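# Four arms set the cable runway's far end on the bracket

## Task

Place the cable runway's far end so it sits securely on the bracket, in the gap between its lugs, then release it and move the arms away; it only counts if the runway stays there without any robot supporting it.

## Robot and tools

SETUP. Four identical i2rt Big YAM arms, named arm1, arm2, arm3 and arm4, share the work. Each has six joints, a two-finger gripper and a wrist camera. Two more cameras, cam_high and cam_low, are fixed in the room. With joints 1 and 6 at zero and the hand level and facing forward, the wrist camera rides on top of the hand and looks toward the fingertips. The hand can reach roughly 1.0 m out from the joint 1 axis. Loose objects may occasionally get a brief shove from outside.

FRAMES. One scene frame is shared by everything: origin on the floor, +z up. The hand point lies halfway between the fingertips; the hand's z axis runs along the fingers and the fingers close along its y axis. Foot poses are real but never printed. Note that the only motion command available is joint targets, so no Cartesian poses are sent.

execute_actions. Argument "actions" is a list holding one action or nothing. An action is an object keyed by robot name ("arm1" to "arm4"); each robot entry has one key, "joints", an object mapping joint names to absolute targets (not offsets): joint1_rad, joint2_rad, joint3_rad, joint4_rad, joint5_rad, joint6_rad in radians, and gripper_m in metres. Any subset of joints and robots may be named. Ranges, with the tolerance counted as arrived:
- joint1_rad -2.879 to 2.879 (±0.045): rotates the whole arm about its foot, positive counter-clockwise seen from above; zero points the arm the way its foot faces.
- joint2_rad 0 to 3.141 (±0.14): shoulder; zero has the upper arm lying roughly flat toward the back, increasing lifts it up then forward.
- joint3_rad 0 to 3.019 (±0.09): elbow; zero means forearm folded onto the upper arm, increasing opens it.
- joint4_rad -1.692 to 1.57 (±0.055): hand pitch, positive tips fingers up.
- joint5_rad -1.57 to 1.57 (±0.03): sideways hand swing, positive toward the arm's right.
- joint6_rad -2.094 to 2.094 (±0.035): hand roll, positive clockwise as seen from behind the hand.
- gripper_m 0 to 0.093 (±0.003): fingertip gap; grip force tops out near 50 to 62 N per pad, lower on some units.
All motions in one action start at once and may finish at different moments; joints move at different speeds, so the hand can sweep a wide curve between postures. An unnamed joint or robot may keep pushing toward an earlier target. Unknown keys or out-of-range numbers reject the whole call and nothing moves. Argument "cameras" is an optional list of camera names (arm1_cam_wrist to arm4_cam_wrist, cam_high, cam_low, or "all"); omitted, null or ["all"] returns every camera, [] none. An empty action list just reports state and images. Example: {"arm1": {"joints": {"gripper_m": 0.05}}, "arm2": {"joints": {"joint1_rad": 0.3}}}.

wait: "seconds" from 0 to 10. Commands nothing new; returns state and images like an empty action.

zoom_image: "camera" (one camera name) and "region" [x0, y0, x1, y1] in pixels of that camera's most recent full image, top-left is (0, 0), at most 504 by 504. Only cameras present in the latest result can be zoomed.

finished_scene: "scene" is the number of the current scene. Irreversible; the robot first holds the last command, and the result reports whether the goal was met and gives the next task if any. Replying with no tool call also ends things.

READING RESULTS. Each result lists per-robot state including joint_positions, joint torques (total drive output per arm joint, never zero even in free air, with per-unit offset, scale and noise, so treat as rough), the "pictures" line naming cameras in image order, and joint_status for the last accepted action. Status words: "off_target" (stopped short, may still push); "contact_stop" or "time_out" (target dropped, joint holds where it stopped, except a time_out joint may keep a nearby target and go on pushing, listed under on_its_own); "not_followed" together with a "joint command not followed" line and usually a "cause:" line (an anti-collision check blocked that arm's joint targets; its gripper target still runs; the blocked targets may be retried with later actions). on_its_own describes what the robot does uncommanded; "held at" there is the held target, not the actual position. A MOTOR HOT line appears from 85 °C; at 100 °C an OVER-TEMPERATURE FAULT drops that arm and its gripper until cooled, and its unfinished keys read "limit_stop_at_motor_heat" (resend them). If any call reports a stop, later motion, wait and finish calls in the same reply are skipped.

CAUTIONS. The arms do not halt on contact and can push very hard; to relieve a pushing joint, command its reported position. Tiny target changes may not move a joint. A lifted load makes joints sag. Holding loads heats motors, also while you think, and some heat persists. Hard pressing between two robots fails the task outright; hard hits can too, and nothing in the state reports robot-robot contact. The self/inter-arm check can react late and ignores fingers, gripper housings and wrist cameras. Object-to-robot contact is fine. Never knock anything out of the work area or onto the floor. Avoid dropping, slipping, slamming or shoving the runway. The arms act independently, so a stalled arm does not pause the others. Faster robot motion is better; thinking time is not counted but the robot holds its last command meanwhile.

Each tool is called after ">>>" in YAML: its name, and indented under it one key for each argument.

## Session

>>> execute_actions:
  actions: []

Scene clock: 0.00 s.
Joint torques (N m, as the arm reports them, + toward a larger angle): no reading
Motor temperatures (°C, as the motors report them): arm1=[31 29 30 32 28 30] | arm2=[28 31 28 29 30 31] | arm3=[30 30 32 27 28 30] | arm4=[31 31 29 31 28 31]
arm1.joint_positions: joint1_rad=+0.166 joint2_rad=+0.580 joint3_rad=+1.441 joint4_rad=-1.155 joint5_rad=-0.188 joint6_rad=+0.088 gripper_m=+0.094
arm1.joint_status: not commanded
arm1.hand: x=-1.0380 y=-0.2568 z=+1.4485 quat_wxyz=(-0.338, +0.589, -0.544, -0.492) (m; scene frame)
arm2.joint_positions: joint1_rad=+0.161 joint2_rad=+0.505 joint3_rad=+1.381 joint4_rad=-1.374 joint5_rad=-0.177 joint6_rad=-0.299 gripper_m=+0.095
arm2.joint_status: not commanded
arm2.hand: x=-0.2623 y=+0.3407 z=+1.3133 quat_wxyz=(-0.373, -0.455, -0.726, +0.356) (m; scene frame)
arm3.joint_positions: joint1_rad=-0.396 joint2_rad=+0.471 joint3_rad=+1.359 joint4_rad=-1.163 joint5_rad=+0.105 joint6_rad=+0.484 gripper_m=+0.095
arm3.joint_status: not commanded
arm3.hand: x=+0.6804 y=-0.3614 z=+1.4027 quat_wxyz=(-0.396, +0.308, -0.733, -0.460) (m; scene frame)
arm4.joint_positions: joint1_rad=-0.218 joint2_rad=+0.455 joint3_rad=+1.345 joint4_rad=-1.494 joint5_rad=+0.032 joint6_rad=+0.178 gripper_m=+0.095
arm4.joint_status: not commanded
arm4.hand: x=+1.2038 y=+0.3455 z=+1.3529 quat_wxyz=(-0.330, -0.708, -0.532, +0.326) (m; scene frame)
pictures: arm1_cam_wrist, arm2_cam_wrist, arm3_cam_wrist, arm4_cam_wrist, cam_high, cam_low
Images, in order (width x height): arm1_cam_wrist 504x504, arm2_cam_wrist 504x504, arm3_cam_wrist 504x504, arm4_cam_wrist 504x504, cam_high 672x504, cam_low 672x504.

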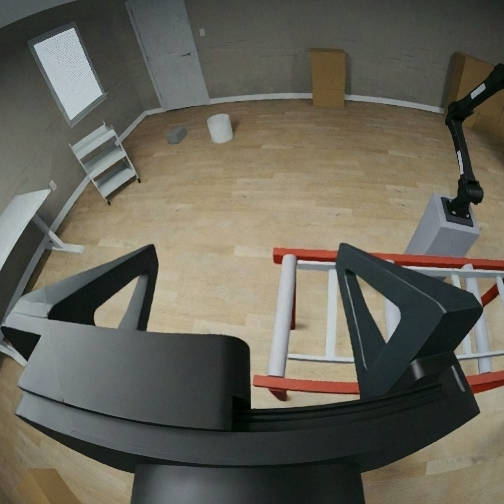

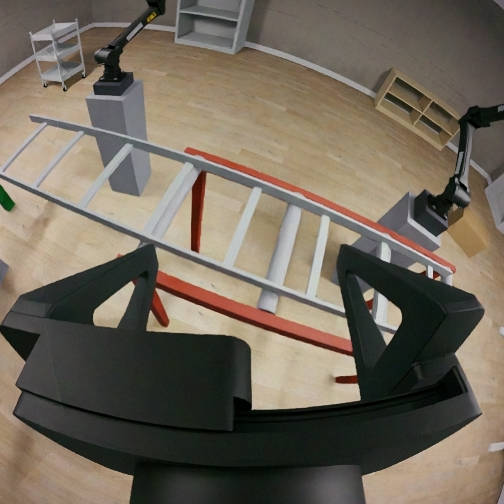

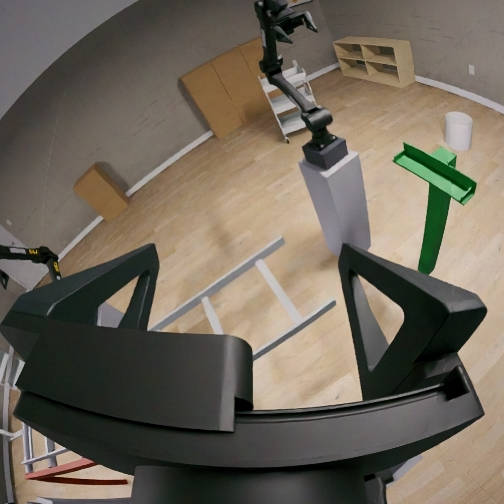

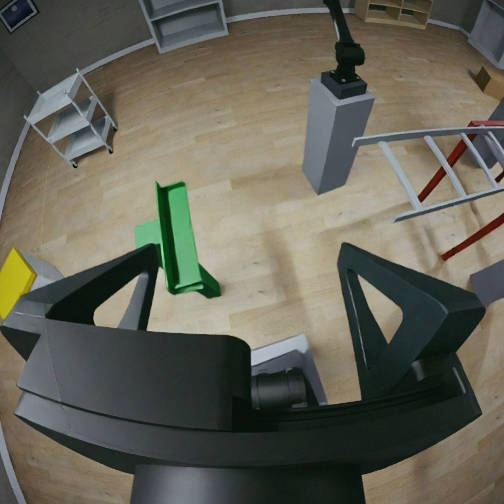

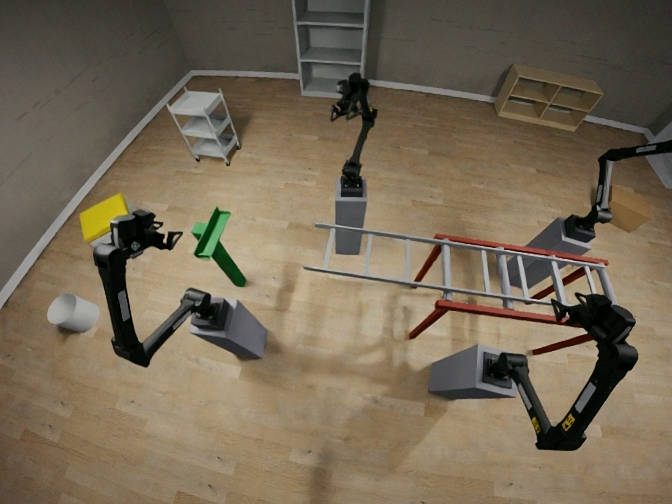

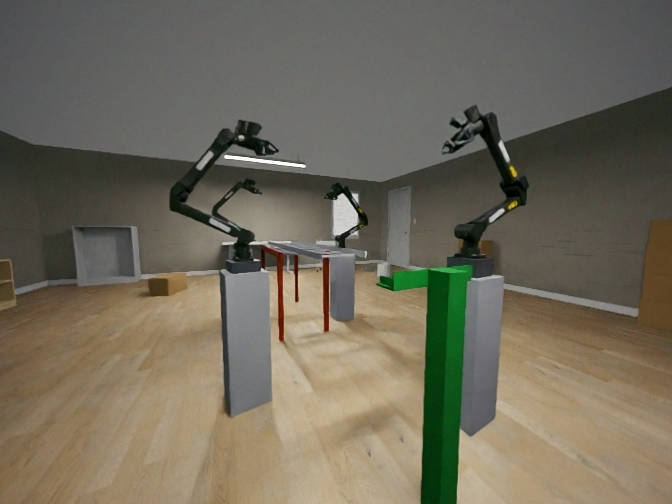

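>>> zoom_image:
  camera: "cam_low"
  region: [200, 200, 520, 360]

>>> zoom_image:
  camera: "cam_high"
  region: [150, 170, 450, 370]

>>> zoom_image:
  camera: "cam_high"
  region: [380, 190, 672, 410]

>>> zoom_image:
  camera: "arm4_cam_wrist"
  region: [100, 150, 280, 320]

>>> zoom_image:
  camera: "arm3_cam_wrist"
  region: [360, 110, 504, 280]

Region (200, 200, 520, 360) of cam_low's 672x504 image, scaled by 1.575, with more detail than that image has.

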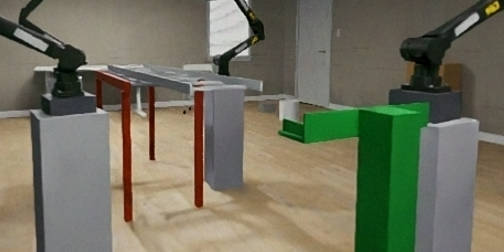

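Region (150, 170, 450, 370) of cam_high's 672x504 image, scaled by 1.680, with more detail than that image has.

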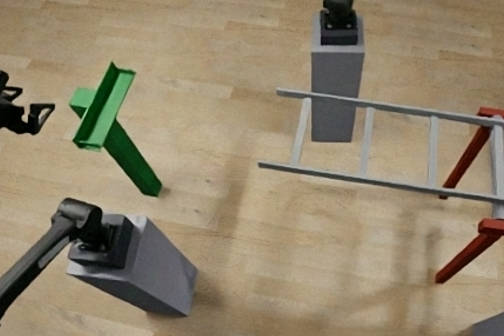

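Region (380, 190, 672, 410) of cam_high's 672x504 image, scaled by 1.726, with more detail than that image has; it fills the top 380 rows of this view, and the rest is white.

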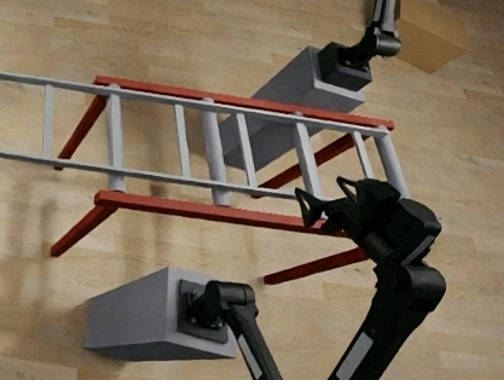

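Region (100, 150, 280, 320) of arm4_cam_wrist's 504x504 image, scaled by 2.800, with more detail than that image has.

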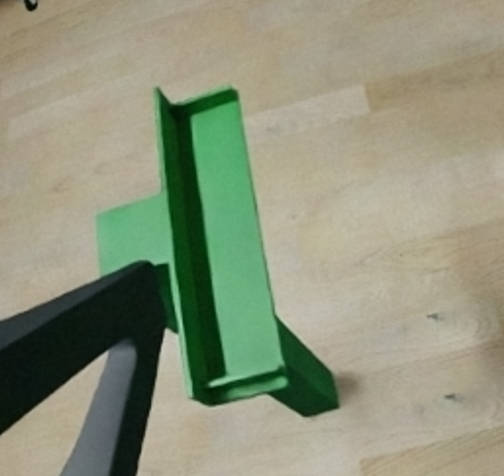

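Region (360, 110, 504, 280) of arm3_cam_wrist's 504x504 image, scaled by 2.965, with more detail than that image has; it fills the left 427 columns of this view, and the rest is white.

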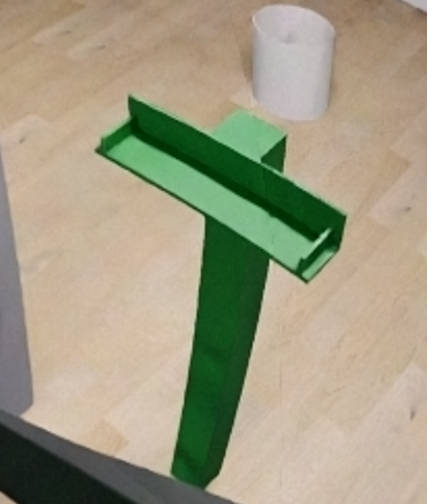

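>>> execute_actions:
  actions:
    - {"arm1":{"joints":{"joint2_rad":1.1}},"arm2":{"joints":{"joint3_rad":1.9}},"arm3":{"joints":{"joint4_rad":-0.5}},"arm4":{"joints":{"joint1_rad":-0.8}}}
  cameras: ["cam_high","arm4_cam_wrist"]

Scene clock: 11.13 s.
Joint torques (N m, as the arm reports them, + toward a larger angle): arm1=[ 0.18 -9.02 11.55  1.64 -0.05 -0.09] | arm2=[-1.09 10.34  3.8   2.29 -0.07  0.02] | arm3=[-0.35  5.62  8.92  2.65 -0.06 -0.15] | arm4=[-0.84  4.71  9.94  2.11  0.09  0.  ]
Motor temperatures (°C, as the motors report them): arm1=[31 29 31 32 28 30] | arm2=[28 31 29 29 30 31] | arm3=[30 30 34 28 28 30] | arm4=[31 31 31 31 28 31]
arm1.joint_positions: joint1_rad=+0.166 joint2_rad=+1.100 joint3_rad=+1.441 joint4_rad=-1.155 joint5_rad=-0.188 joint6_rad=+0.088 gripper_m=+0.094
arm1.joint_status: all done
arm1.hand: x=-1.0436 y=-0.0437 z=+1.2843 quat_wxyz=(-0.180, +0.659, -0.650, -0.332) (m; scene frame)
arm2.joint_positions: joint1_rad=+0.161 joint2_rad=+0.497 joint3_rad=+1.896 joint4_rad=-1.374 joint5_rad=-0.177 joint6_rad=-0.299 gripper_m=+0.095
arm2.joint_status: all done
arm2.hand: x=-0.2696 y=+0.4923 z=+1.5158 quat_wxyz=(-0.486, -0.348, -0.605, +0.526) (m; scene frame)
arm3.joint_positions: joint1_rad=-0.396 joint2_rad=+0.471 joint3_rad=+1.359 joint4_rad=-0.518 joint5_rad=+0.105 joint6_rad=+0.484 gripper_m=+0.095
arm3.joint_status: all done
arm3.hand: x=+0.6798 y=-0.3699 z=+1.5576 quat_wxyz=(-0.519, +0.197, -0.527, -0.643) (m; scene frame)
arm4.joint_positions: joint1_rad=-0.787 joint2_rad=+0.455 joint3_rad=+1.345 joint4_rad=-1.494 joint5_rad=+0.032 joint6_rad=+0.178 gripper_m=+0.095
arm4.joint_status: all done
arm4.hand: x=+1.1246 y=+0.3803 z=+1.3536 quat_wxyz=(-0.226, -0.828, -0.311, +0.408) (m; scene frame)
pictures: arm4_cam_wrist, cam_high
Images, in order (width x height): arm4_cam_wrist 504x504, cam_high 672x504.

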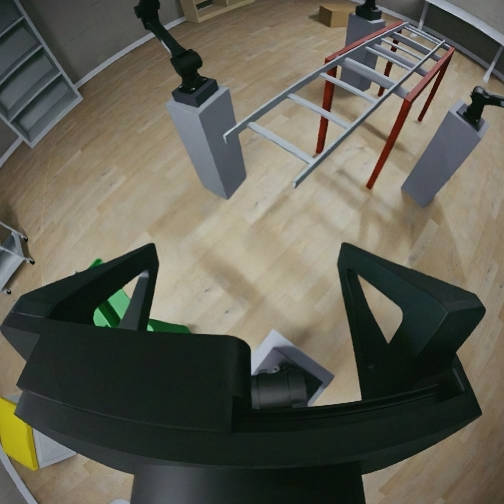

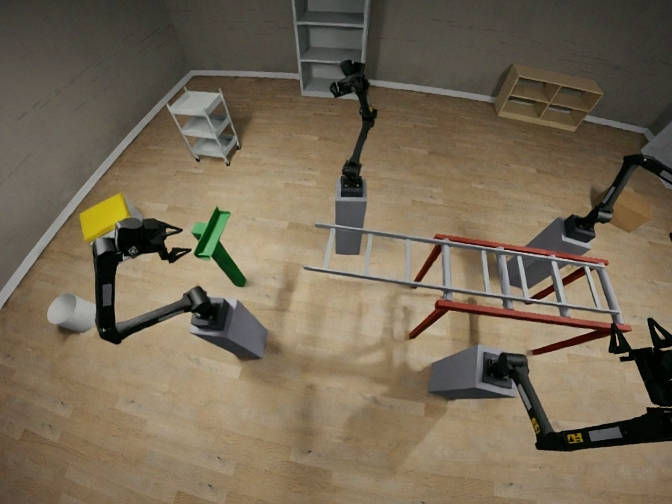

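>>> execute_actions:
  actions:
    - {"arm4":{"joints":{"joint1_rad":-1.03,"joint2_rad":2.035,"joint3_rad":2.074,"joint4_rad":-1.39,"joint5_rad":0,"joint6_rad":-0.91}},"arm3":{"joints":{"joint4_rad":-1.5,"joint5_rad":0,"joint6_rad":0,"joint1_rad":-0.7}}}
  cameras: ["cam_high","cam_low","arm4_cam_wrist","arm3_cam_wrist"]

Scene clock: 34.50 s.
Joint torques (N m, as the arm reports them, + toward a larger angle): arm1=[ 0.15 -9.22 11.49  1.72 -0.04 -0.09] | arm2=[-1.29 10.38  3.76  2.29 -0.08  0.01] | arm3=[-2.43  5.73  8.91  1.62 -0.16 -0.29] | arm4=[ -1.19 -23.3   12.41   0.63  -0.11  -0.06]
Motor temperatures (°C, as the motors report them): arm1=[31 29 34 32 28 30] | arm2=[28 31 29 29 30 31] | arm3=[30 30 36 28 28 30] | arm4=[31 31 32 31 28 31]
arm1.joint_positions: joint1_rad=+0.166 joint2_rad=+1.100 joint3_rad=+1.441 joint4_rad=-1.155 joint5_rad=-0.188 joint6_rad=+0.088 gripper_m=+0.094
arm1.joint_status: not commanded
arm1.hand: x=-1.0436 y=-0.0437 z=+1.2843 quat_wxyz=(-0.180, +0.659, -0.650, -0.332) (m; scene frame)
arm2.joint_positions: joint1_rad=+0.161 joint2_rad=+0.497 joint3_rad=+1.896 joint4_rad=-1.374 joint5_rad=-0.177 joint6_rad=-0.299 gripper_m=+0.095
arm2.joint_status: not commanded
arm2.hand: x=-0.2696 y=+0.4923 z=+1.5158 quat_wxyz=(-0.486, -0.348, -0.605, +0.526) (m; scene frame)
arm3.joint_positions: joint1_rad=-0.691 joint2_rad=+0.471 joint3_rad=+1.359 joint4_rad=-1.488 joint5_rad=+0.003 joint6_rad=+0.015 gripper_m=+0.095
arm3.joint_status: all done
arm3.hand: x=+0.7000 y=-0.4057 z=+1.3299 quat_wxyz=(-0.400, +0.442, -0.764, -0.245) (m; scene frame)
arm4.joint_positions: joint1_rad=-1.017 joint2_rad=+2.047 joint3_rad=+2.056 joint4_rad=-1.389 joint5_rad=+0.003 joint6_rad=-0.901 gripper_m=+0.095
arm4.joint_status: all done
arm4.hand: x=+0.6890 y=+0.0696 z=+1.0381 quat_wxyz=(+0.015, -0.700, -0.708, +0.096) (m; scene frame)
pictures: arm3_cam_wrist, arm4_cam_wrist, cam_high, cam_low
Images, in order (width x height): arm3_cam_wrist 504x504, arm4_cam_wrist 504x504, cam_high 672x504, cam_low 672x504.

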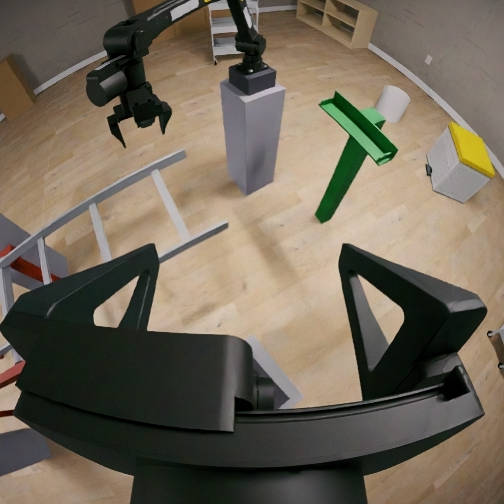

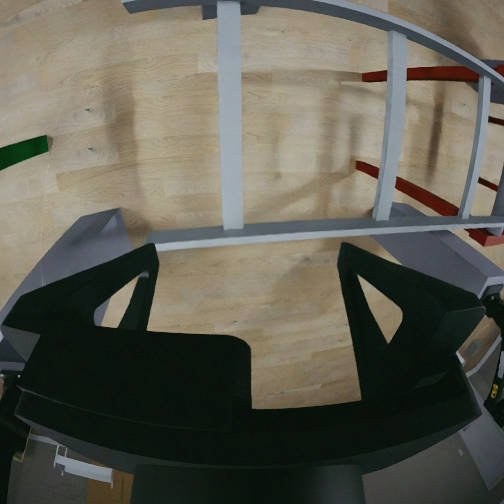

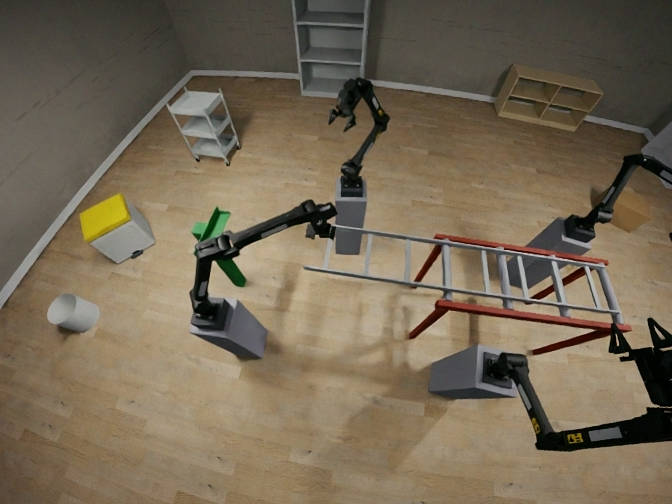

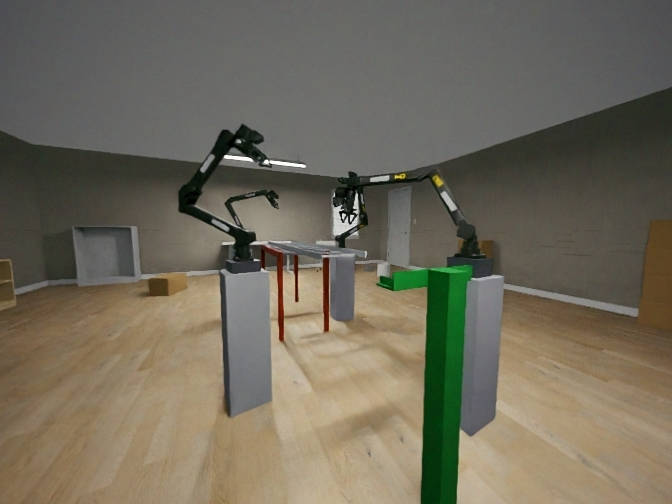

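>>> execute_actions:
  actions:
    - {"arm4":{"joints":{"joint1_rad":-0.985,"joint2_rad":2.21,"joint3_rad":2.145,"joint4_rad":-1.48,"joint6_rad":-0.87,"gripper_m":0.08}}}
  cameras: ["cam_low","arm4_cam_wrist","arm3_cam_wrist"]

>>> zoom_image:
  camera: "cam_low"
  region: [290, 190, 410, 280]

>>> zoom_image:
  camera: "arm3_cam_wrist"
  region: [60, 80, 260, 260]

Scene clock: 40.10 s.
Joint torques (N m, as the arm reports them, + toward a larger angle): arm1=[ 0.16 -9.23 11.5   1.72 -0.04 -0.09] | arm2=[-1.19 10.44  3.77  2.3  -0.07  0.02] | arm3=[-2.18  5.22  9.    1.49 -0.14 -0.28] | arm4=[  0.52 -25.38  13.64  -0.14  -0.11   0.11]
Motor temperatures (°C, as the motors report them): arm1=[31 29 35 32 28 30] | arm2=[28 31 28 29 30 31] | arm3=[30 30 36 28 28 30] | arm4=[31 32 33 31 28 31]
arm1.joint_positions: joint1_rad=+0.166 joint2_rad=+1.100 joint3_rad=+1.441 joint4_rad=-1.155 joint5_rad=-0.188 joint6_rad=+0.088 gripper_m=+0.094
arm1.joint_status: not commanded
arm1.hand: x=-1.0436 y=-0.0437 z=+1.2843 quat_wxyz=(-0.180, +0.659, -0.650, -0.332) (m; scene frame)
arm2.joint_positions: joint1_rad=+0.161 joint2_rad=+0.497 joint3_rad=+1.896 joint4_rad=-1.374 joint5_rad=-0.177 joint6_rad=-0.299 gripper_m=+0.095
arm2.joint_status: not commanded
arm2.hand: x=-0.2696 y=+0.4923 z=+1.5158 quat_wxyz=(-0.486, -0.348, -0.605, +0.526) (m; scene frame)
arm3.joint_positions: joint1_rad=-0.691 joint2_rad=+0.471 joint3_rad=+1.359 joint4_rad=-1.488 joint5_rad=+0.003 joint6_rad=+0.015 gripper_m=+0.095
arm3.joint_status: not commanded
arm3.hand: x=+0.7000 y=-0.4057 z=+1.3299 quat_wxyz=(-0.400, +0.442, -0.764, -0.245) (m; scene frame)
arm4.joint_positions: joint1_rad=-0.995 joint2_rad=+2.222 joint3_rad=+2.109 joint4_rad=-1.470 joint5_rad=+0.003 joint6_rad=-0.879 gripper_m=+0.080
arm4.joint_status: all done
arm4.hand: x=+0.7000 y=+0.0596 z=+0.9423 quat_wxyz=(+0.005, -0.703, -0.711, -0.005) (m; scene frame)
pictures: arm3_cam_wrist, arm4_cam_wrist, cam_low
Images, in order (width x height): arm3_cam_wrist 504x504, arm4_cam_wrist 504x504, cam_low 672x504.

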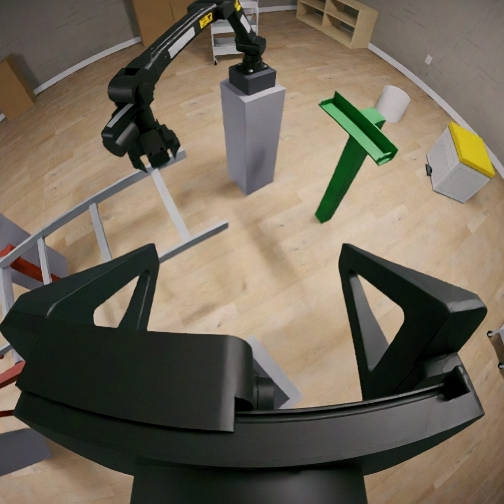

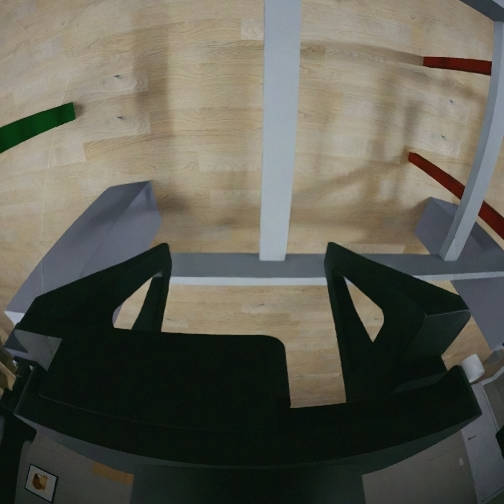

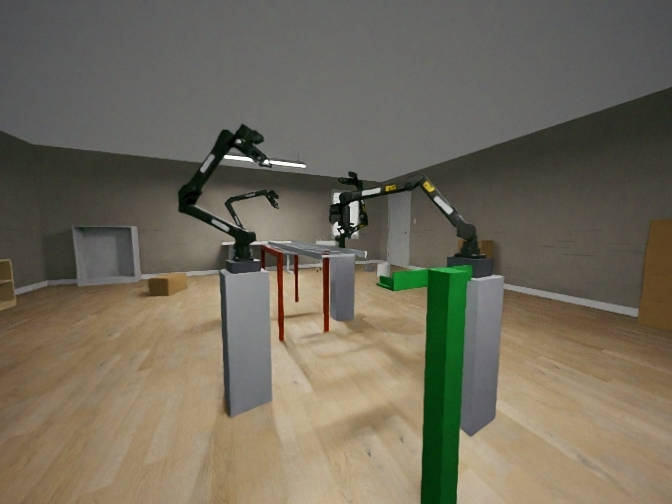

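Region (290, 190, 410, 280) of cam_low's 672x504 image, scaled by 4.200, with more detail than that image has; it fills the top 378 rows of this view, and the rest is white.

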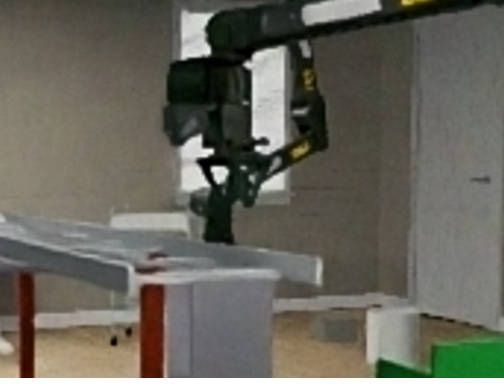

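Region (60, 80, 260, 260) of arm3_cam_wrist's 504x504 image, scaled by 2.520, with more detail than that image has; it fills the top 454 rows of this view, and the rest is white.

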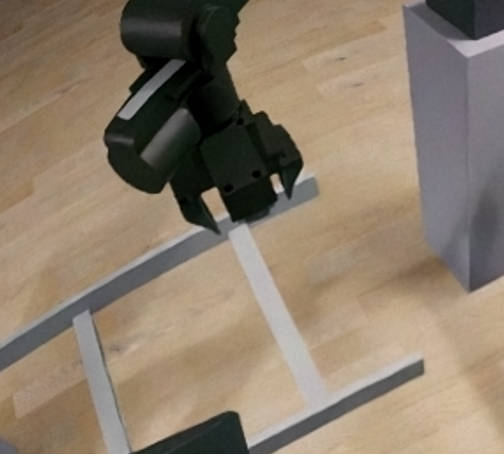

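>>> execute_actions:
  actions:
    - {"arm4":{"joints":{"joint1_rad":-1.03,"joint2_rad":2.305,"joint3_rad":2.10,"joint4_rad":-1.34,"joint6_rad":-0.91}}}
  cameras: ["cam_low","arm4_cam_wrist","arm3_cam_wrist"]

>>> zoom_image:
  camera: "cam_low"
  region: [290, 190, 410, 280]

>>> zoom_image:
  camera: "arm3_cam_wrist"
  region: [60, 80, 260, 260]

Scene clock: 45.10 s.
Joint torques (N m, as the arm reports them, + toward a larger angle): arm1=[ 0.16 -9.22 11.49  1.73 -0.04 -0.09] | arm2=[-1.17 10.36  3.79  2.26 -0.07  0.02] | arm3=[-1.88  4.93  8.86  1.63 -0.11 -0.25] | arm4=[ -0.83 -23.8    9.99   0.84  -0.11  -0.06]
Motor temperatures (°C, as the motors report them): arm1=[31 29 35 32 28 30] | arm2=[28 31 28 29 30 31] | arm3=[30 30 36 28 28 30] | arm4=[31 33 33 31 28 31]
arm1.joint_positions: joint1_rad=+0.166 joint2_rad=+1.100 joint3_rad=+1.441 joint4_rad=-1.155 joint5_rad=-0.188 joint6_rad=+0.088 gripper_m=+0.094
arm1.joint_status: not commanded
arm1.hand: x=-1.0436 y=-0.0437 z=+1.2843 quat_wxyz=(-0.180, +0.659, -0.650, -0.332) (m; scene frame)
arm2.joint_positions: joint1_rad=+0.161 joint2_rad=+0.497 joint3_rad=+1.896 joint4_rad=-1.374 joint5_rad=-0.177 joint6_rad=-0.299 gripper_m=+0.095
arm2.joint_status: not commanded
arm2.hand: x=-0.2696 y=+0.4923 z=+1.5158 quat_wxyz=(-0.486, -0.348, -0.605, +0.526) (m; scene frame)
arm3.joint_positions: joint1_rad=-0.691 joint2_rad=+0.471 joint3_rad=+1.359 joint4_rad=-1.488 joint5_rad=+0.003 joint6_rad=+0.015 gripper_m=+0.095
arm3.joint_status: not commanded
arm3.hand: x=+0.7000 y=-0.4057 z=+1.3299 quat_wxyz=(-0.400, +0.442, -0.764, -0.245) (m; scene frame)
arm4.joint_positions: joint1_rad=-1.022 joint2_rad=+2.295 joint3_rad=+2.104 joint4_rad=-1.352 joint5_rad=+0.003 joint6_rad=-0.901 gripper_m=+0.080
arm4.joint_status: all done
arm4.hand: x=+0.6696 y=+0.0594 z=+0.8914 quat_wxyz=(+0.007, -0.705, -0.709, +0.015) (m; scene frame)
pictures: arm3_cam_wrist, arm4_cam_wrist, cam_low
Images, in order (width x height): arm3_cam_wrist 504x504, arm4_cam_wrist 504x504, cam_low 672x504.

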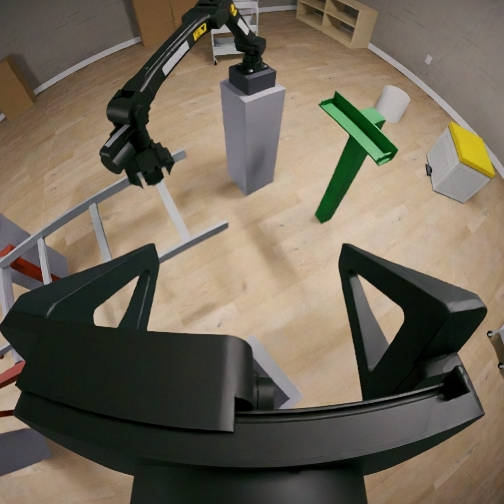

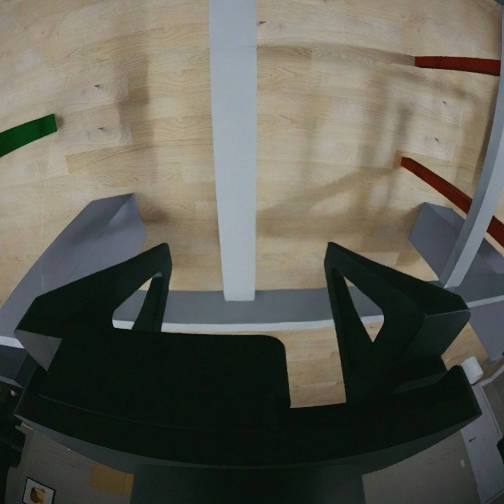

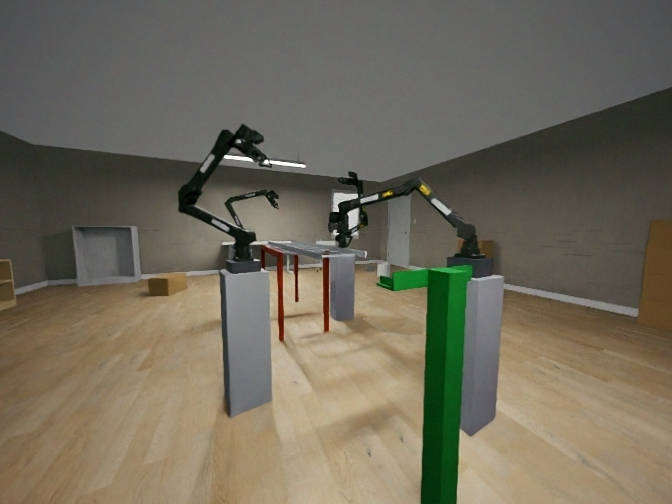

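Region (290, 190, 410, 280) of cam_low's 672x504 image, scaled by 4.200, with more detail than that image has; it fills the top 378 rows of this view, and the rest is white.

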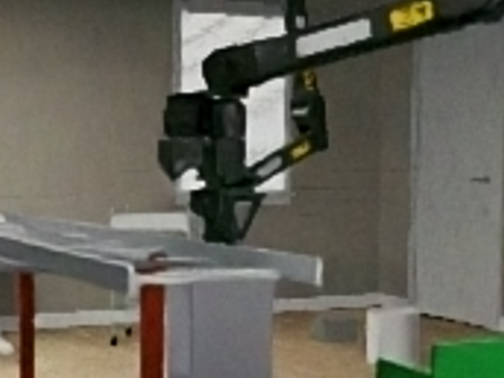

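Region (60, 80, 260, 260) of arm3_cam_wrist's 504x504 image, scaled by 2.520, with more detail than that image has; it fills the top 454 rows of this view, and the rest is white.

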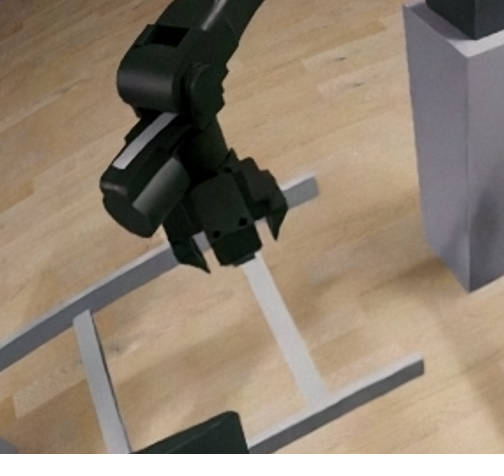

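>>> execute_actions:
  actions:
    - {"arm4":{"joints":{"joint2_rad":2.366,"joint3_rad":2.035,"joint4_rad":-1.243}}}
  cameras: ["cam_low","arm4_cam_wrist","arm3_cam_wrist"]

>>> zoom_image:
  camera: "cam_low"
  region: [290, 190, 410, 280]

>>> zoom_image:
  camera: "arm3_cam_wrist"
  region: [60, 80, 260, 260]

Scene clock: 49.47 s.
Joint torques (N m, as the arm reports them, + toward a larger angle): arm1=[ 0.18 -9.22 11.5   1.72 -0.04 -0.09] | arm2=[-1.18 10.4   3.8   2.28 -0.06  0.01] | arm3=[-1.79  4.95  8.74  1.5  -0.12 -0.3 ] | arm4=[ -1.04 -24.81   9.66   0.75  -0.11  -0.07]
Motor temperatures (°C, as the motors report them): arm1=[31 29 35 32 28 30] | arm2=[28 31 28 29 30 31] | arm3=[30 30 36 28 28 30] | arm4=[31 34 33 31 28 31]
arm1.joint_positions: joint1_rad=+0.166 joint2_rad=+1.100 joint3_rad=+1.441 joint4_rad=-1.155 joint5_rad=-0.188 joint6_rad=+0.088 gripper_m=+0.094
arm1.joint_status: not commanded
arm1.hand: x=-1.0436 y=-0.0437 z=+1.2843 quat_wxyz=(-0.180, +0.659, -0.650, -0.332) (m; scene frame)
arm2.joint_positions: joint1_rad=+0.161 joint2_rad=+0.497 joint3_rad=+1.896 joint4_rad=-1.374 joint5_rad=-0.177 joint6_rad=-0.299 gripper_m=+0.095
arm2.joint_status: not commanded
arm2.hand: x=-0.2696 y=+0.4923 z=+1.5158 quat_wxyz=(-0.486, -0.348, -0.605, +0.526) (m; scene frame)
arm3.joint_positions: joint1_rad=-0.691 joint2_rad=+0.471 joint3_rad=+1.359 joint4_rad=-1.488 joint5_rad=+0.003 joint6_rad=+0.015 gripper_m=+0.095
arm3.joint_status: not commanded
arm3.hand: x=+0.7000 y=-0.4057 z=+1.3299 quat_wxyz=(-0.400, +0.442, -0.764, -0.245) (m; scene frame)
arm4.joint_positions: joint1_rad=-1.022 joint2_rad=+2.360 joint3_rad=+2.037 joint4_rad=-1.255 joint5_rad=+0.003 joint6_rad=-0.901 gripper_m=+0.080
arm4.joint_status: all done
arm4.hand: x=+0.6739 y=+0.0634 z=+0.8228 quat_wxyz=(+0.005, -0.705, -0.709, -0.002) (m; scene frame)
pictures: arm3_cam_wrist, arm4_cam_wrist, cam_low
Images, in order (width x height): arm3_cam_wrist 504x504, arm4_cam_wrist 504x504, cam_low 672x504.

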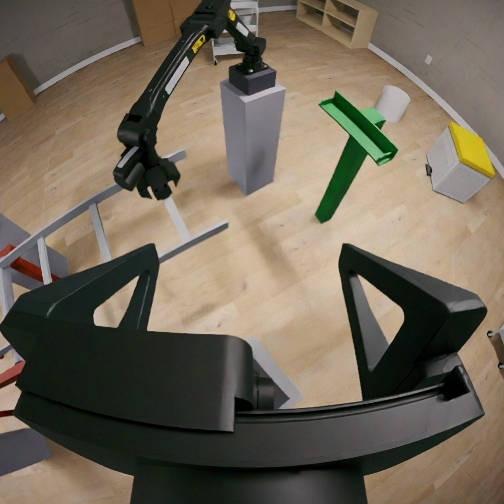

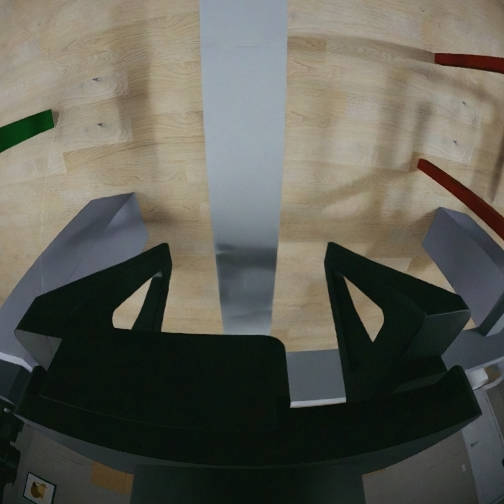

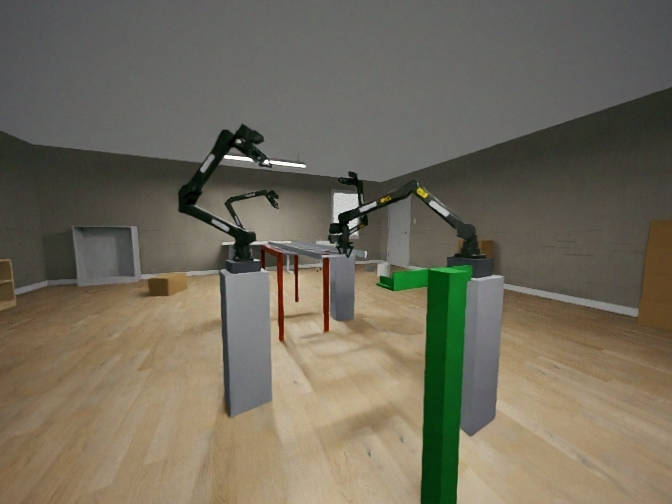

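Region (290, 190, 410, 280) of cam_low's 672x504 image, scaled by 4.200, with more detail than that image has; it fills the top 378 rows of this view, and the rest is white.

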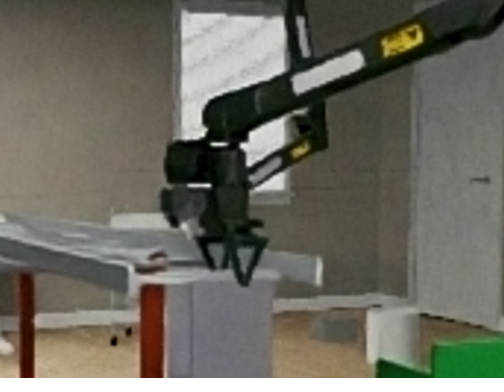

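Region (60, 80, 260, 260) of arm3_cam_wrist's 504x504 image, scaled by 2.520, with more detail than that image has; it fills the top 454 rows of this view, and the rest is white.

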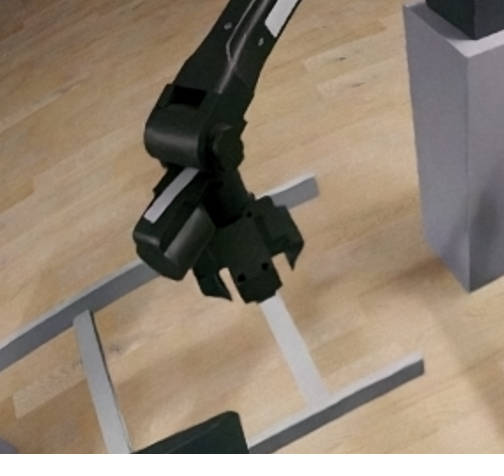

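>>> execute_actions:
  actions:
    - {"arm4":{"joints":{"gripper_m":0.0}}}
  cameras: ["arm4_cam_wrist"]

Scene clock: 50.97 s.
Joint torques (N m, as the arm reports them, + toward a larger angle): arm1=[ 0.22 -9.25 11.5   1.73 -0.04 -0.09] | arm2=[-1.18 10.43  3.82  2.26 -0.06  0.01] | arm3=[-2.    4.92  8.97  1.51 -0.1  -0.3 ] | arm4=[ -0.88 -24.29   9.66   0.81  -0.03  -0.05]
Motor temperatures (°C, as the motors report them): arm1=[31 29 35 32 28 30] | arm2=[28 32 28 29 30 31] | arm3=[30 30 37 28 28 30] | arm4=[31 34 33 31 28 31]
arm1.joint_positions: joint1_rad=+0.166 joint2_rad=+1.100 joint3_rad=+1.441 joint4_rad=-1.155 joint5_rad=-0.188 joint6_rad=+0.088 gripper_m=+0.094
arm1.joint_status: not commanded
arm1.hand: x=-1.0436 y=-0.0437 z=+1.2843 quat_wxyz=(-0.180, +0.659, -0.650, -0.332) (m; scene frame)
arm2.joint_positions: joint1_rad=+0.161 joint2_rad=+0.497 joint3_rad=+1.896 joint4_rad=-1.374 joint5_rad=-0.177 joint6_rad=-0.299 gripper_m=+0.095
arm2.joint_status: not commanded
arm2.hand: x=-0.2696 y=+0.4923 z=+1.5158 quat_wxyz=(-0.486, -0.348, -0.605, +0.526) (m; scene frame)
arm3.joint_positions: joint1_rad=-0.691 joint2_rad=+0.471 joint3_rad=+1.359 joint4_rad=-1.488 joint5_rad=+0.003 joint6_rad=+0.015 gripper_m=+0.095
arm3.joint_status: not commanded
arm3.hand: x=+0.7000 y=-0.4057 z=+1.3299 quat_wxyz=(-0.400, +0.442, -0.764, -0.245) (m; scene frame)
arm4.joint_positions: joint1_rad=-1.022 joint2_rad=+2.360 joint3_rad=+2.036 joint4_rad=-1.255 joint5_rad=+0.000 joint6_rad=-0.904 gripper_m=+0.025
arm4.joint_status: gripper_m off_target (ended at +0.025, target +0.000)
arm4.hand: x=+0.6745 y=+0.0635 z=+0.8224 quat_wxyz=(+0.003, -0.704, -0.710, -0.002) (m; scene frame)
pictures: arm4_cam_wrist
Images, in order (width x height): arm4_cam_wrist 504x504.

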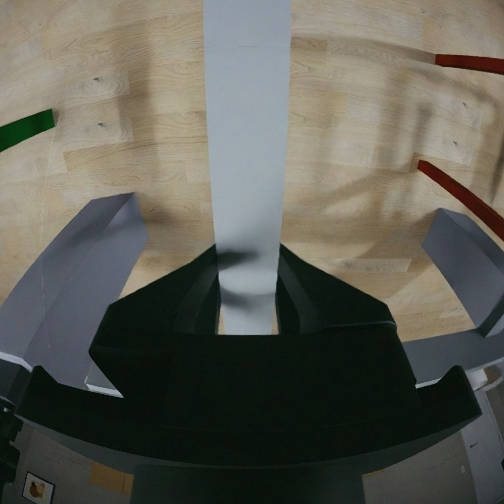

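>>> execute_actions:
  actions:
    - {"arm4":{"joints":{"joint1_rad":-0.954,"joint2_rad":2.195,"joint3_rad":1.782,"joint4_rad":-1.135,"joint6_rad":-0.835}}}
  cameras: ["cam_high"]

>>> execute_actions:
  actions:
    - {"arm4":{"joints":{"joint1_rad":-0.889,"joint2_rad":2.083,"joint3_rad":1.592,"joint4_rad":-1.057,"joint6_rad":-0.77}}}
  cameras: ["cam_high","cam_low","arm4_cam_wrist"]

Scene clock: 55.70 s.
Joint torques (N m, as the arm reports them, + toward a larger angle): arm1=[ 0.19 -9.19 11.5   1.72 -0.04 -0.09] | arm2=[-1.08 10.47  3.79  2.28 -0.07  0.01] | arm3=[-1.67  5.2   9.13  1.5  -0.18 -0.28] | arm4=[ -0.44 -24.47  10.64   0.39  -0.25  -0.01]
Motor temperatures (°C, as the motors report them): arm1=[31 29 36 32 28 30] | arm2=[28 32 28 29 30 31] | arm3=[30 30 37 28 28 30] | arm4=[31 34 33 31 28 31]
arm1.joint_positions: joint1_rad=+0.166 joint2_rad=+1.100 joint3_rad=+1.441 joint4_rad=-1.155 joint5_rad=-0.188 joint6_rad=+0.088 gripper_m=+0.094
arm1.joint_status: not commanded
arm1.hand: x=-1.0436 y=-0.0437 z=+1.2843 quat_wxyz=(-0.180, +0.659, -0.650, -0.332) (m; scene frame)
arm2.joint_positions: joint1_rad=+0.161 joint2_rad=+0.497 joint3_rad=+1.896 joint4_rad=-1.374 joint5_rad=-0.177 joint6_rad=-0.299 gripper_m=+0.095
arm2.joint_status: not commanded
arm2.hand: x=-0.2696 y=+0.4923 z=+1.5158 quat_wxyz=(-0.486, -0.348, -0.605, +0.526) (m; scene frame)
arm3.joint_positions: joint1_rad=-0.691 joint2_rad=+0.471 joint3_rad=+1.359 joint4_rad=-1.488 joint5_rad=+0.003 joint6_rad=+0.015 gripper_m=+0.095
arm3.joint_status: not commanded
arm3.hand: x=+0.7000 y=-0.4057 z=+1.3299 quat_wxyz=(-0.400, +0.442, -0.764, -0.245) (m; scene frame)
arm4.joint_positions: joint1_rad=-0.951 joint2_rad=+2.216 joint3_rad=+1.768 joint4_rad=-1.139 joint5_rad=+0.006 joint6_rad=-0.831 gripper_m=+0.025
arm4.joint_status: all done
arm4.hand: x=+0.7462 y=+0.0635 z=+0.8209 quat_wxyz=(+0.007, -0.704, -0.710, -0.007) (m; scene frame)
pictures: cam_high
Images, in order (width x height): cam_high 672x504.

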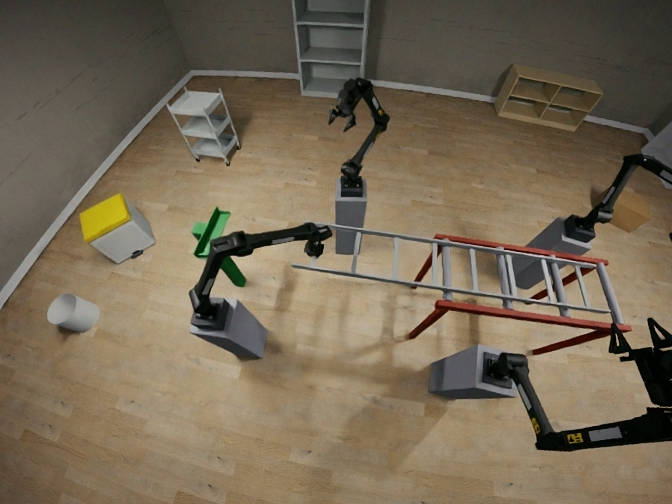

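Scene clock: 56.87 s.
Joint torques (N m, as the arm reports them, + toward a larger angle): arm1=[ 0.17 -9.23 11.49  1.72 -0.04 -0.09] | arm2=[-1.26 10.52  3.79  2.29 -0.07  0.01] | arm3=[-1.53  5.54  8.96  1.73 -0.08 -0.28] | arm4=[ -0.41 -22.85  10.26   0.15  -0.28  -0.02]
Motor temperatures (°C, as the motors report them): arm1=[31 29 36 32 28 30] | arm2=[28 32 28 29 30 31] | arm3=[30 30 37 28 28 30] | arm4=[31 35 33 31 28 31]
arm1.joint_positions: joint1_rad=+0.166 joint2_rad=+1.100 joint3_rad=+1.441 joint4_rad=-1.155 joint5_rad=-0.188 joint6_rad=+0.088 gripper_m=+0.094
arm1.joint_status: not commanded
arm1.hand: x=-1.0436 y=-0.0437 z=+1.2843 quat_wxyz=(-0.180, +0.659, -0.650, -0.332) (m; scene frame)
arm2.joint_positions: joint1_rad=+0.161 joint2_rad=+0.497 joint3_rad=+1.896 joint4_rad=-1.374 joint5_rad=-0.177 joint6_rad=-0.299 gripper_m=+0.095
arm2.joint_status: not commanded
arm2.hand: x=-0.2696 y=+0.4923 z=+1.5158 quat_wxyz=(-0.486, -0.348, -0.605, +0.526) (m; scene frame)
arm3.joint_positions: joint1_rad=-0.691 joint2_rad=+0.471 joint3_rad=+1.359 joint4_rad=-1.488 joint5_rad=+0.003 joint6_rad=+0.015 gripper_m=+0.095
arm3.joint_status: not commanded
arm3.hand: x=+0.7000 y=-0.4057 z=+1.3299 quat_wxyz=(-0.400, +0.442, -0.764, -0.245) (m; scene frame)
arm4.joint_positions: joint1_rad=-0.883 joint2_rad=+2.112 joint3_rad=+1.578 joint4_rad=-1.058 joint5_rad=+0.007 joint6_rad=-0.765 gripper_m=+0.025
arm4.joint_status: all done
arm4.hand: x=+0.8078 y=+0.0659 z=+0.8193 quat_wxyz=(+0.008, -0.704, -0.710, -0.009) (m; scene frame)
pictures: arm4_cam_wrist, cam_high, cam_low
Images, in order (width x height): arm4_cam_wrist 504x504, cam_high 672x504, cam_low 672x504.

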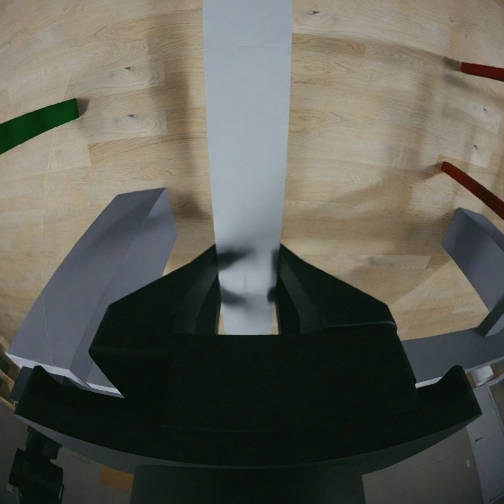

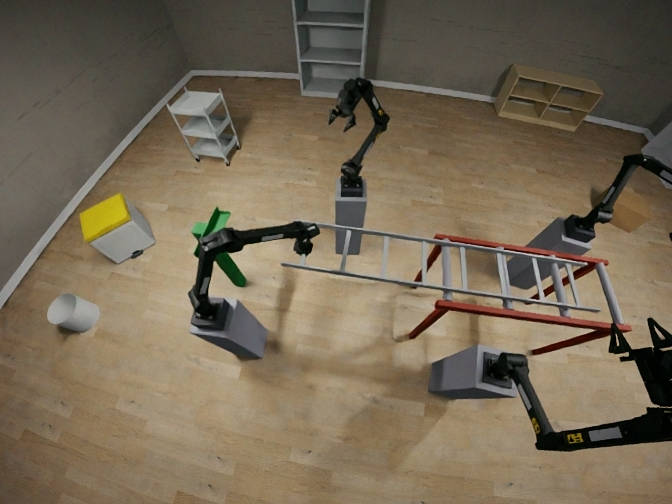

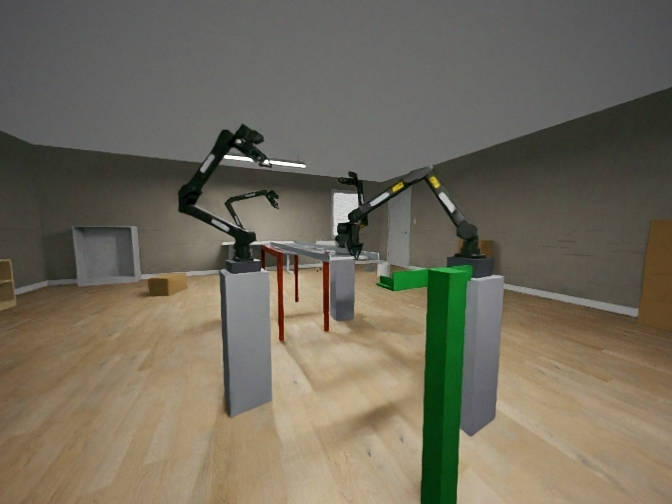

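>>> execute_actions:
  actions:
    - {"arm4":{"joints":{"joint1_rad":-0.76,"joint2_rad":1.875,"joint3_rad":1.345,"joint4_rad":-0.975,"joint6_rad":-0.64}}}
  cameras: []

>>> execute_actions:
  actions:
    - {"arm4":{"joints":{"joint1_rad":-0.596,"joint2_rad":1.73,"joint3_rad":1.17,"joint4_rad":-0.933,"joint6_rad":-0.476}}}
  cameras: ["cam_high","cam_low","arm3_cam_wrist"]

Scene clock: 62.00 s.
Joint torques (N m, as the arm reports them, + toward a larger angle): arm1=[ 0.19 -9.22 11.49  1.72 -0.04 -0.09] | arm2=[-1.16 10.55  3.76  2.3  -0.06  0.02] | arm3=[-1.91  5.53  9.01  1.34 -0.12 -0.28] | arm4=[ -1.31 -24.15  12.32  -0.27  -0.05   0.  ]
Motor temperatures (°C, as the motors report them): arm1=[31 29 36 32 28 30] | arm2=[28 32 28 29 30 31] | arm3=[30 30 37 28 28 30] | arm4=[31 35 33 31 29 31]
arm1.joint_positions: joint1_rad=+0.166 joint2_rad=+1.100 joint3_rad=+1.441 joint4_rad=-1.155 joint5_rad=-0.188 joint6_rad=+0.088 gripper_m=+0.094
arm1.joint_status: not commanded
arm1.hand: x=-1.0436 y=-0.0437 z=+1.2843 quat_wxyz=(-0.180, +0.659, -0.650, -0.332) (m; scene frame)
arm2.joint_positions: joint1_rad=+0.161 joint2_rad=+0.497 joint3_rad=+1.896 joint4_rad=-1.374 joint5_rad=-0.177 joint6_rad=-0.299 gripper_m=+0.095
arm2.joint_status: not commanded
arm2.hand: x=-0.2696 y=+0.4923 z=+1.5158 quat_wxyz=(-0.486, -0.348, -0.605, +0.526) (m; scene frame)
arm3.joint_positions: joint1_rad=-0.691 joint2_rad=+0.471 joint3_rad=+1.359 joint4_rad=-1.488 joint5_rad=+0.003 joint6_rad=+0.015 gripper_m=+0.095
arm3.joint_status: not commanded
arm3.hand: x=+0.7000 y=-0.4057 z=+1.3299 quat_wxyz=(-0.400, +0.442, -0.764, -0.245) (m; scene frame)
arm4.joint_positions: joint1_rad=-0.745 joint2_rad=+1.953 joint3_rad=+1.301 joint4_rad=-0.964 joint5_rad=+0.001 joint6_rad=-0.637 gripper_m=+0.025
arm4.joint_status: all done
arm4.hand: x=+0.9187 y=+0.0776 z=+0.8183 quat_wxyz=(+0.008, -0.700, -0.713, -0.020) (m; scene frame)
pictures: none
No camera images: the call's "cameras" was empty. Leave "cameras" out to get every camera's image.

Scene clock: 63.50 s.
Joint torques (N m, as the arm reports them, + toward a larger angle): arm1=[ 0.16 -9.21 11.49  1.72 -0.04 -0.09] | arm2=[-1.16 10.33  3.82  2.29 -0.07  0.01] | arm3=[-2.02  5.46  9.09  1.55 -0.18 -0.31] | arm4=[ -1.19 -24.53  12.32  -0.68  -0.07   0.03]
Motor temperatures (°C, as the motors report them): arm1=[31 29 36 32 28 30] | arm2=[28 32 28 29 30 31] | arm3=[30 30 37 28 28 30] | arm4=[31 35 33 31 29 31]
arm1.joint_positions: joint1_rad=+0.166 joint2_rad=+1.100 joint3_rad=+1.441 joint4_rad=-1.155 joint5_rad=-0.188 joint6_rad=+0.088 gripper_m=+0.094
arm1.joint_status: not commanded
arm1.hand: x=-1.0436 y=-0.0437 z=+1.2843 quat_wxyz=(-0.180, +0.659, -0.650, -0.332) (m; scene frame)
arm2.joint_positions: joint1_rad=+0.161 joint2_rad=+0.497 joint3_rad=+1.896 joint4_rad=-1.374 joint5_rad=-0.177 joint6_rad=-0.299 gripper_m=+0.095
arm2.joint_status: not commanded
arm2.hand: x=-0.2696 y=+0.4923 z=+1.5158 quat_wxyz=(-0.486, -0.348, -0.605, +0.526) (m; scene frame)
arm3.joint_positions: joint1_rad=-0.691 joint2_rad=+0.471 joint3_rad=+1.359 joint4_rad=-1.488 joint5_rad=+0.003 joint6_rad=+0.015 gripper_m=+0.095
arm3.joint_status: not commanded
arm3.hand: x=+0.7000 y=-0.4057 z=+1.3299 quat_wxyz=(-0.400, +0.442, -0.764, -0.245) (m; scene frame)
arm4.joint_positions: joint1_rad=-0.581 joint2_rad=+1.842 joint3_rad=+1.121 joint4_rad=-0.914 joint5_rad=+0.002 joint6_rad=-0.477 gripper_m=+0.025
arm4.joint_status: all done
arm4.hand: x=+1.0176 y=+0.0871 z=+0.8178 quat_wxyz=(+0.015, -0.699, -0.715, -0.029) (m; scene frame)
pictures: arm3_cam_wrist, cam_high, cam_low
Images, in order (width x height): arm3_cam_wrist 504x504, cam_high 672x504, cam_low 672x504.

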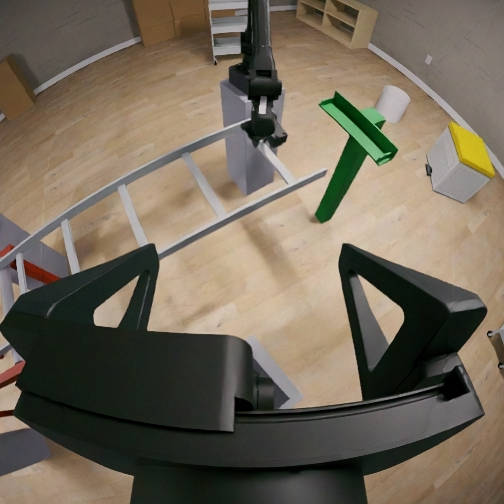

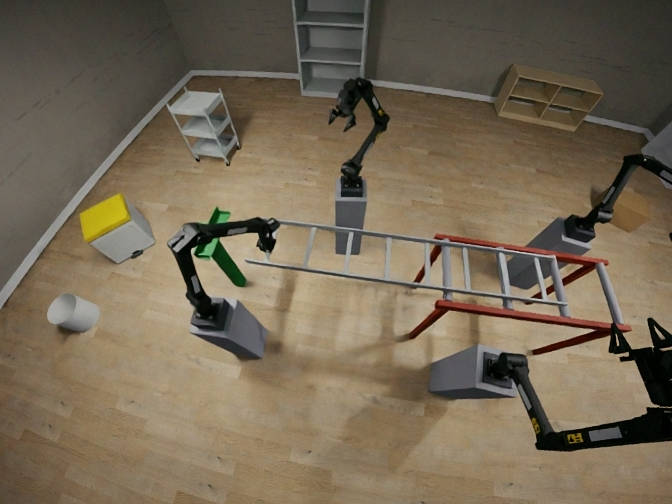

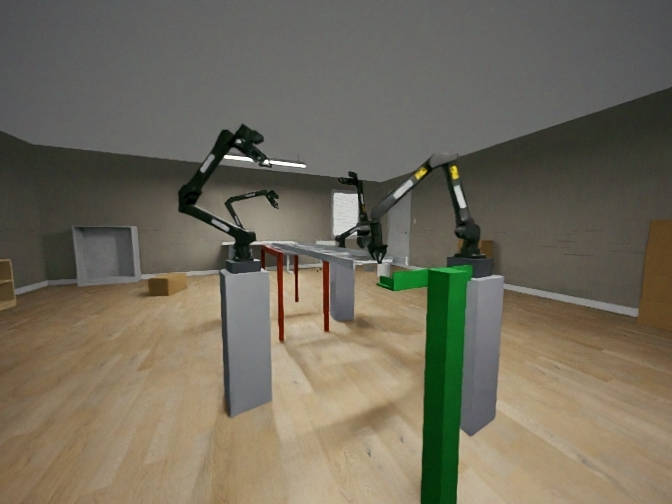

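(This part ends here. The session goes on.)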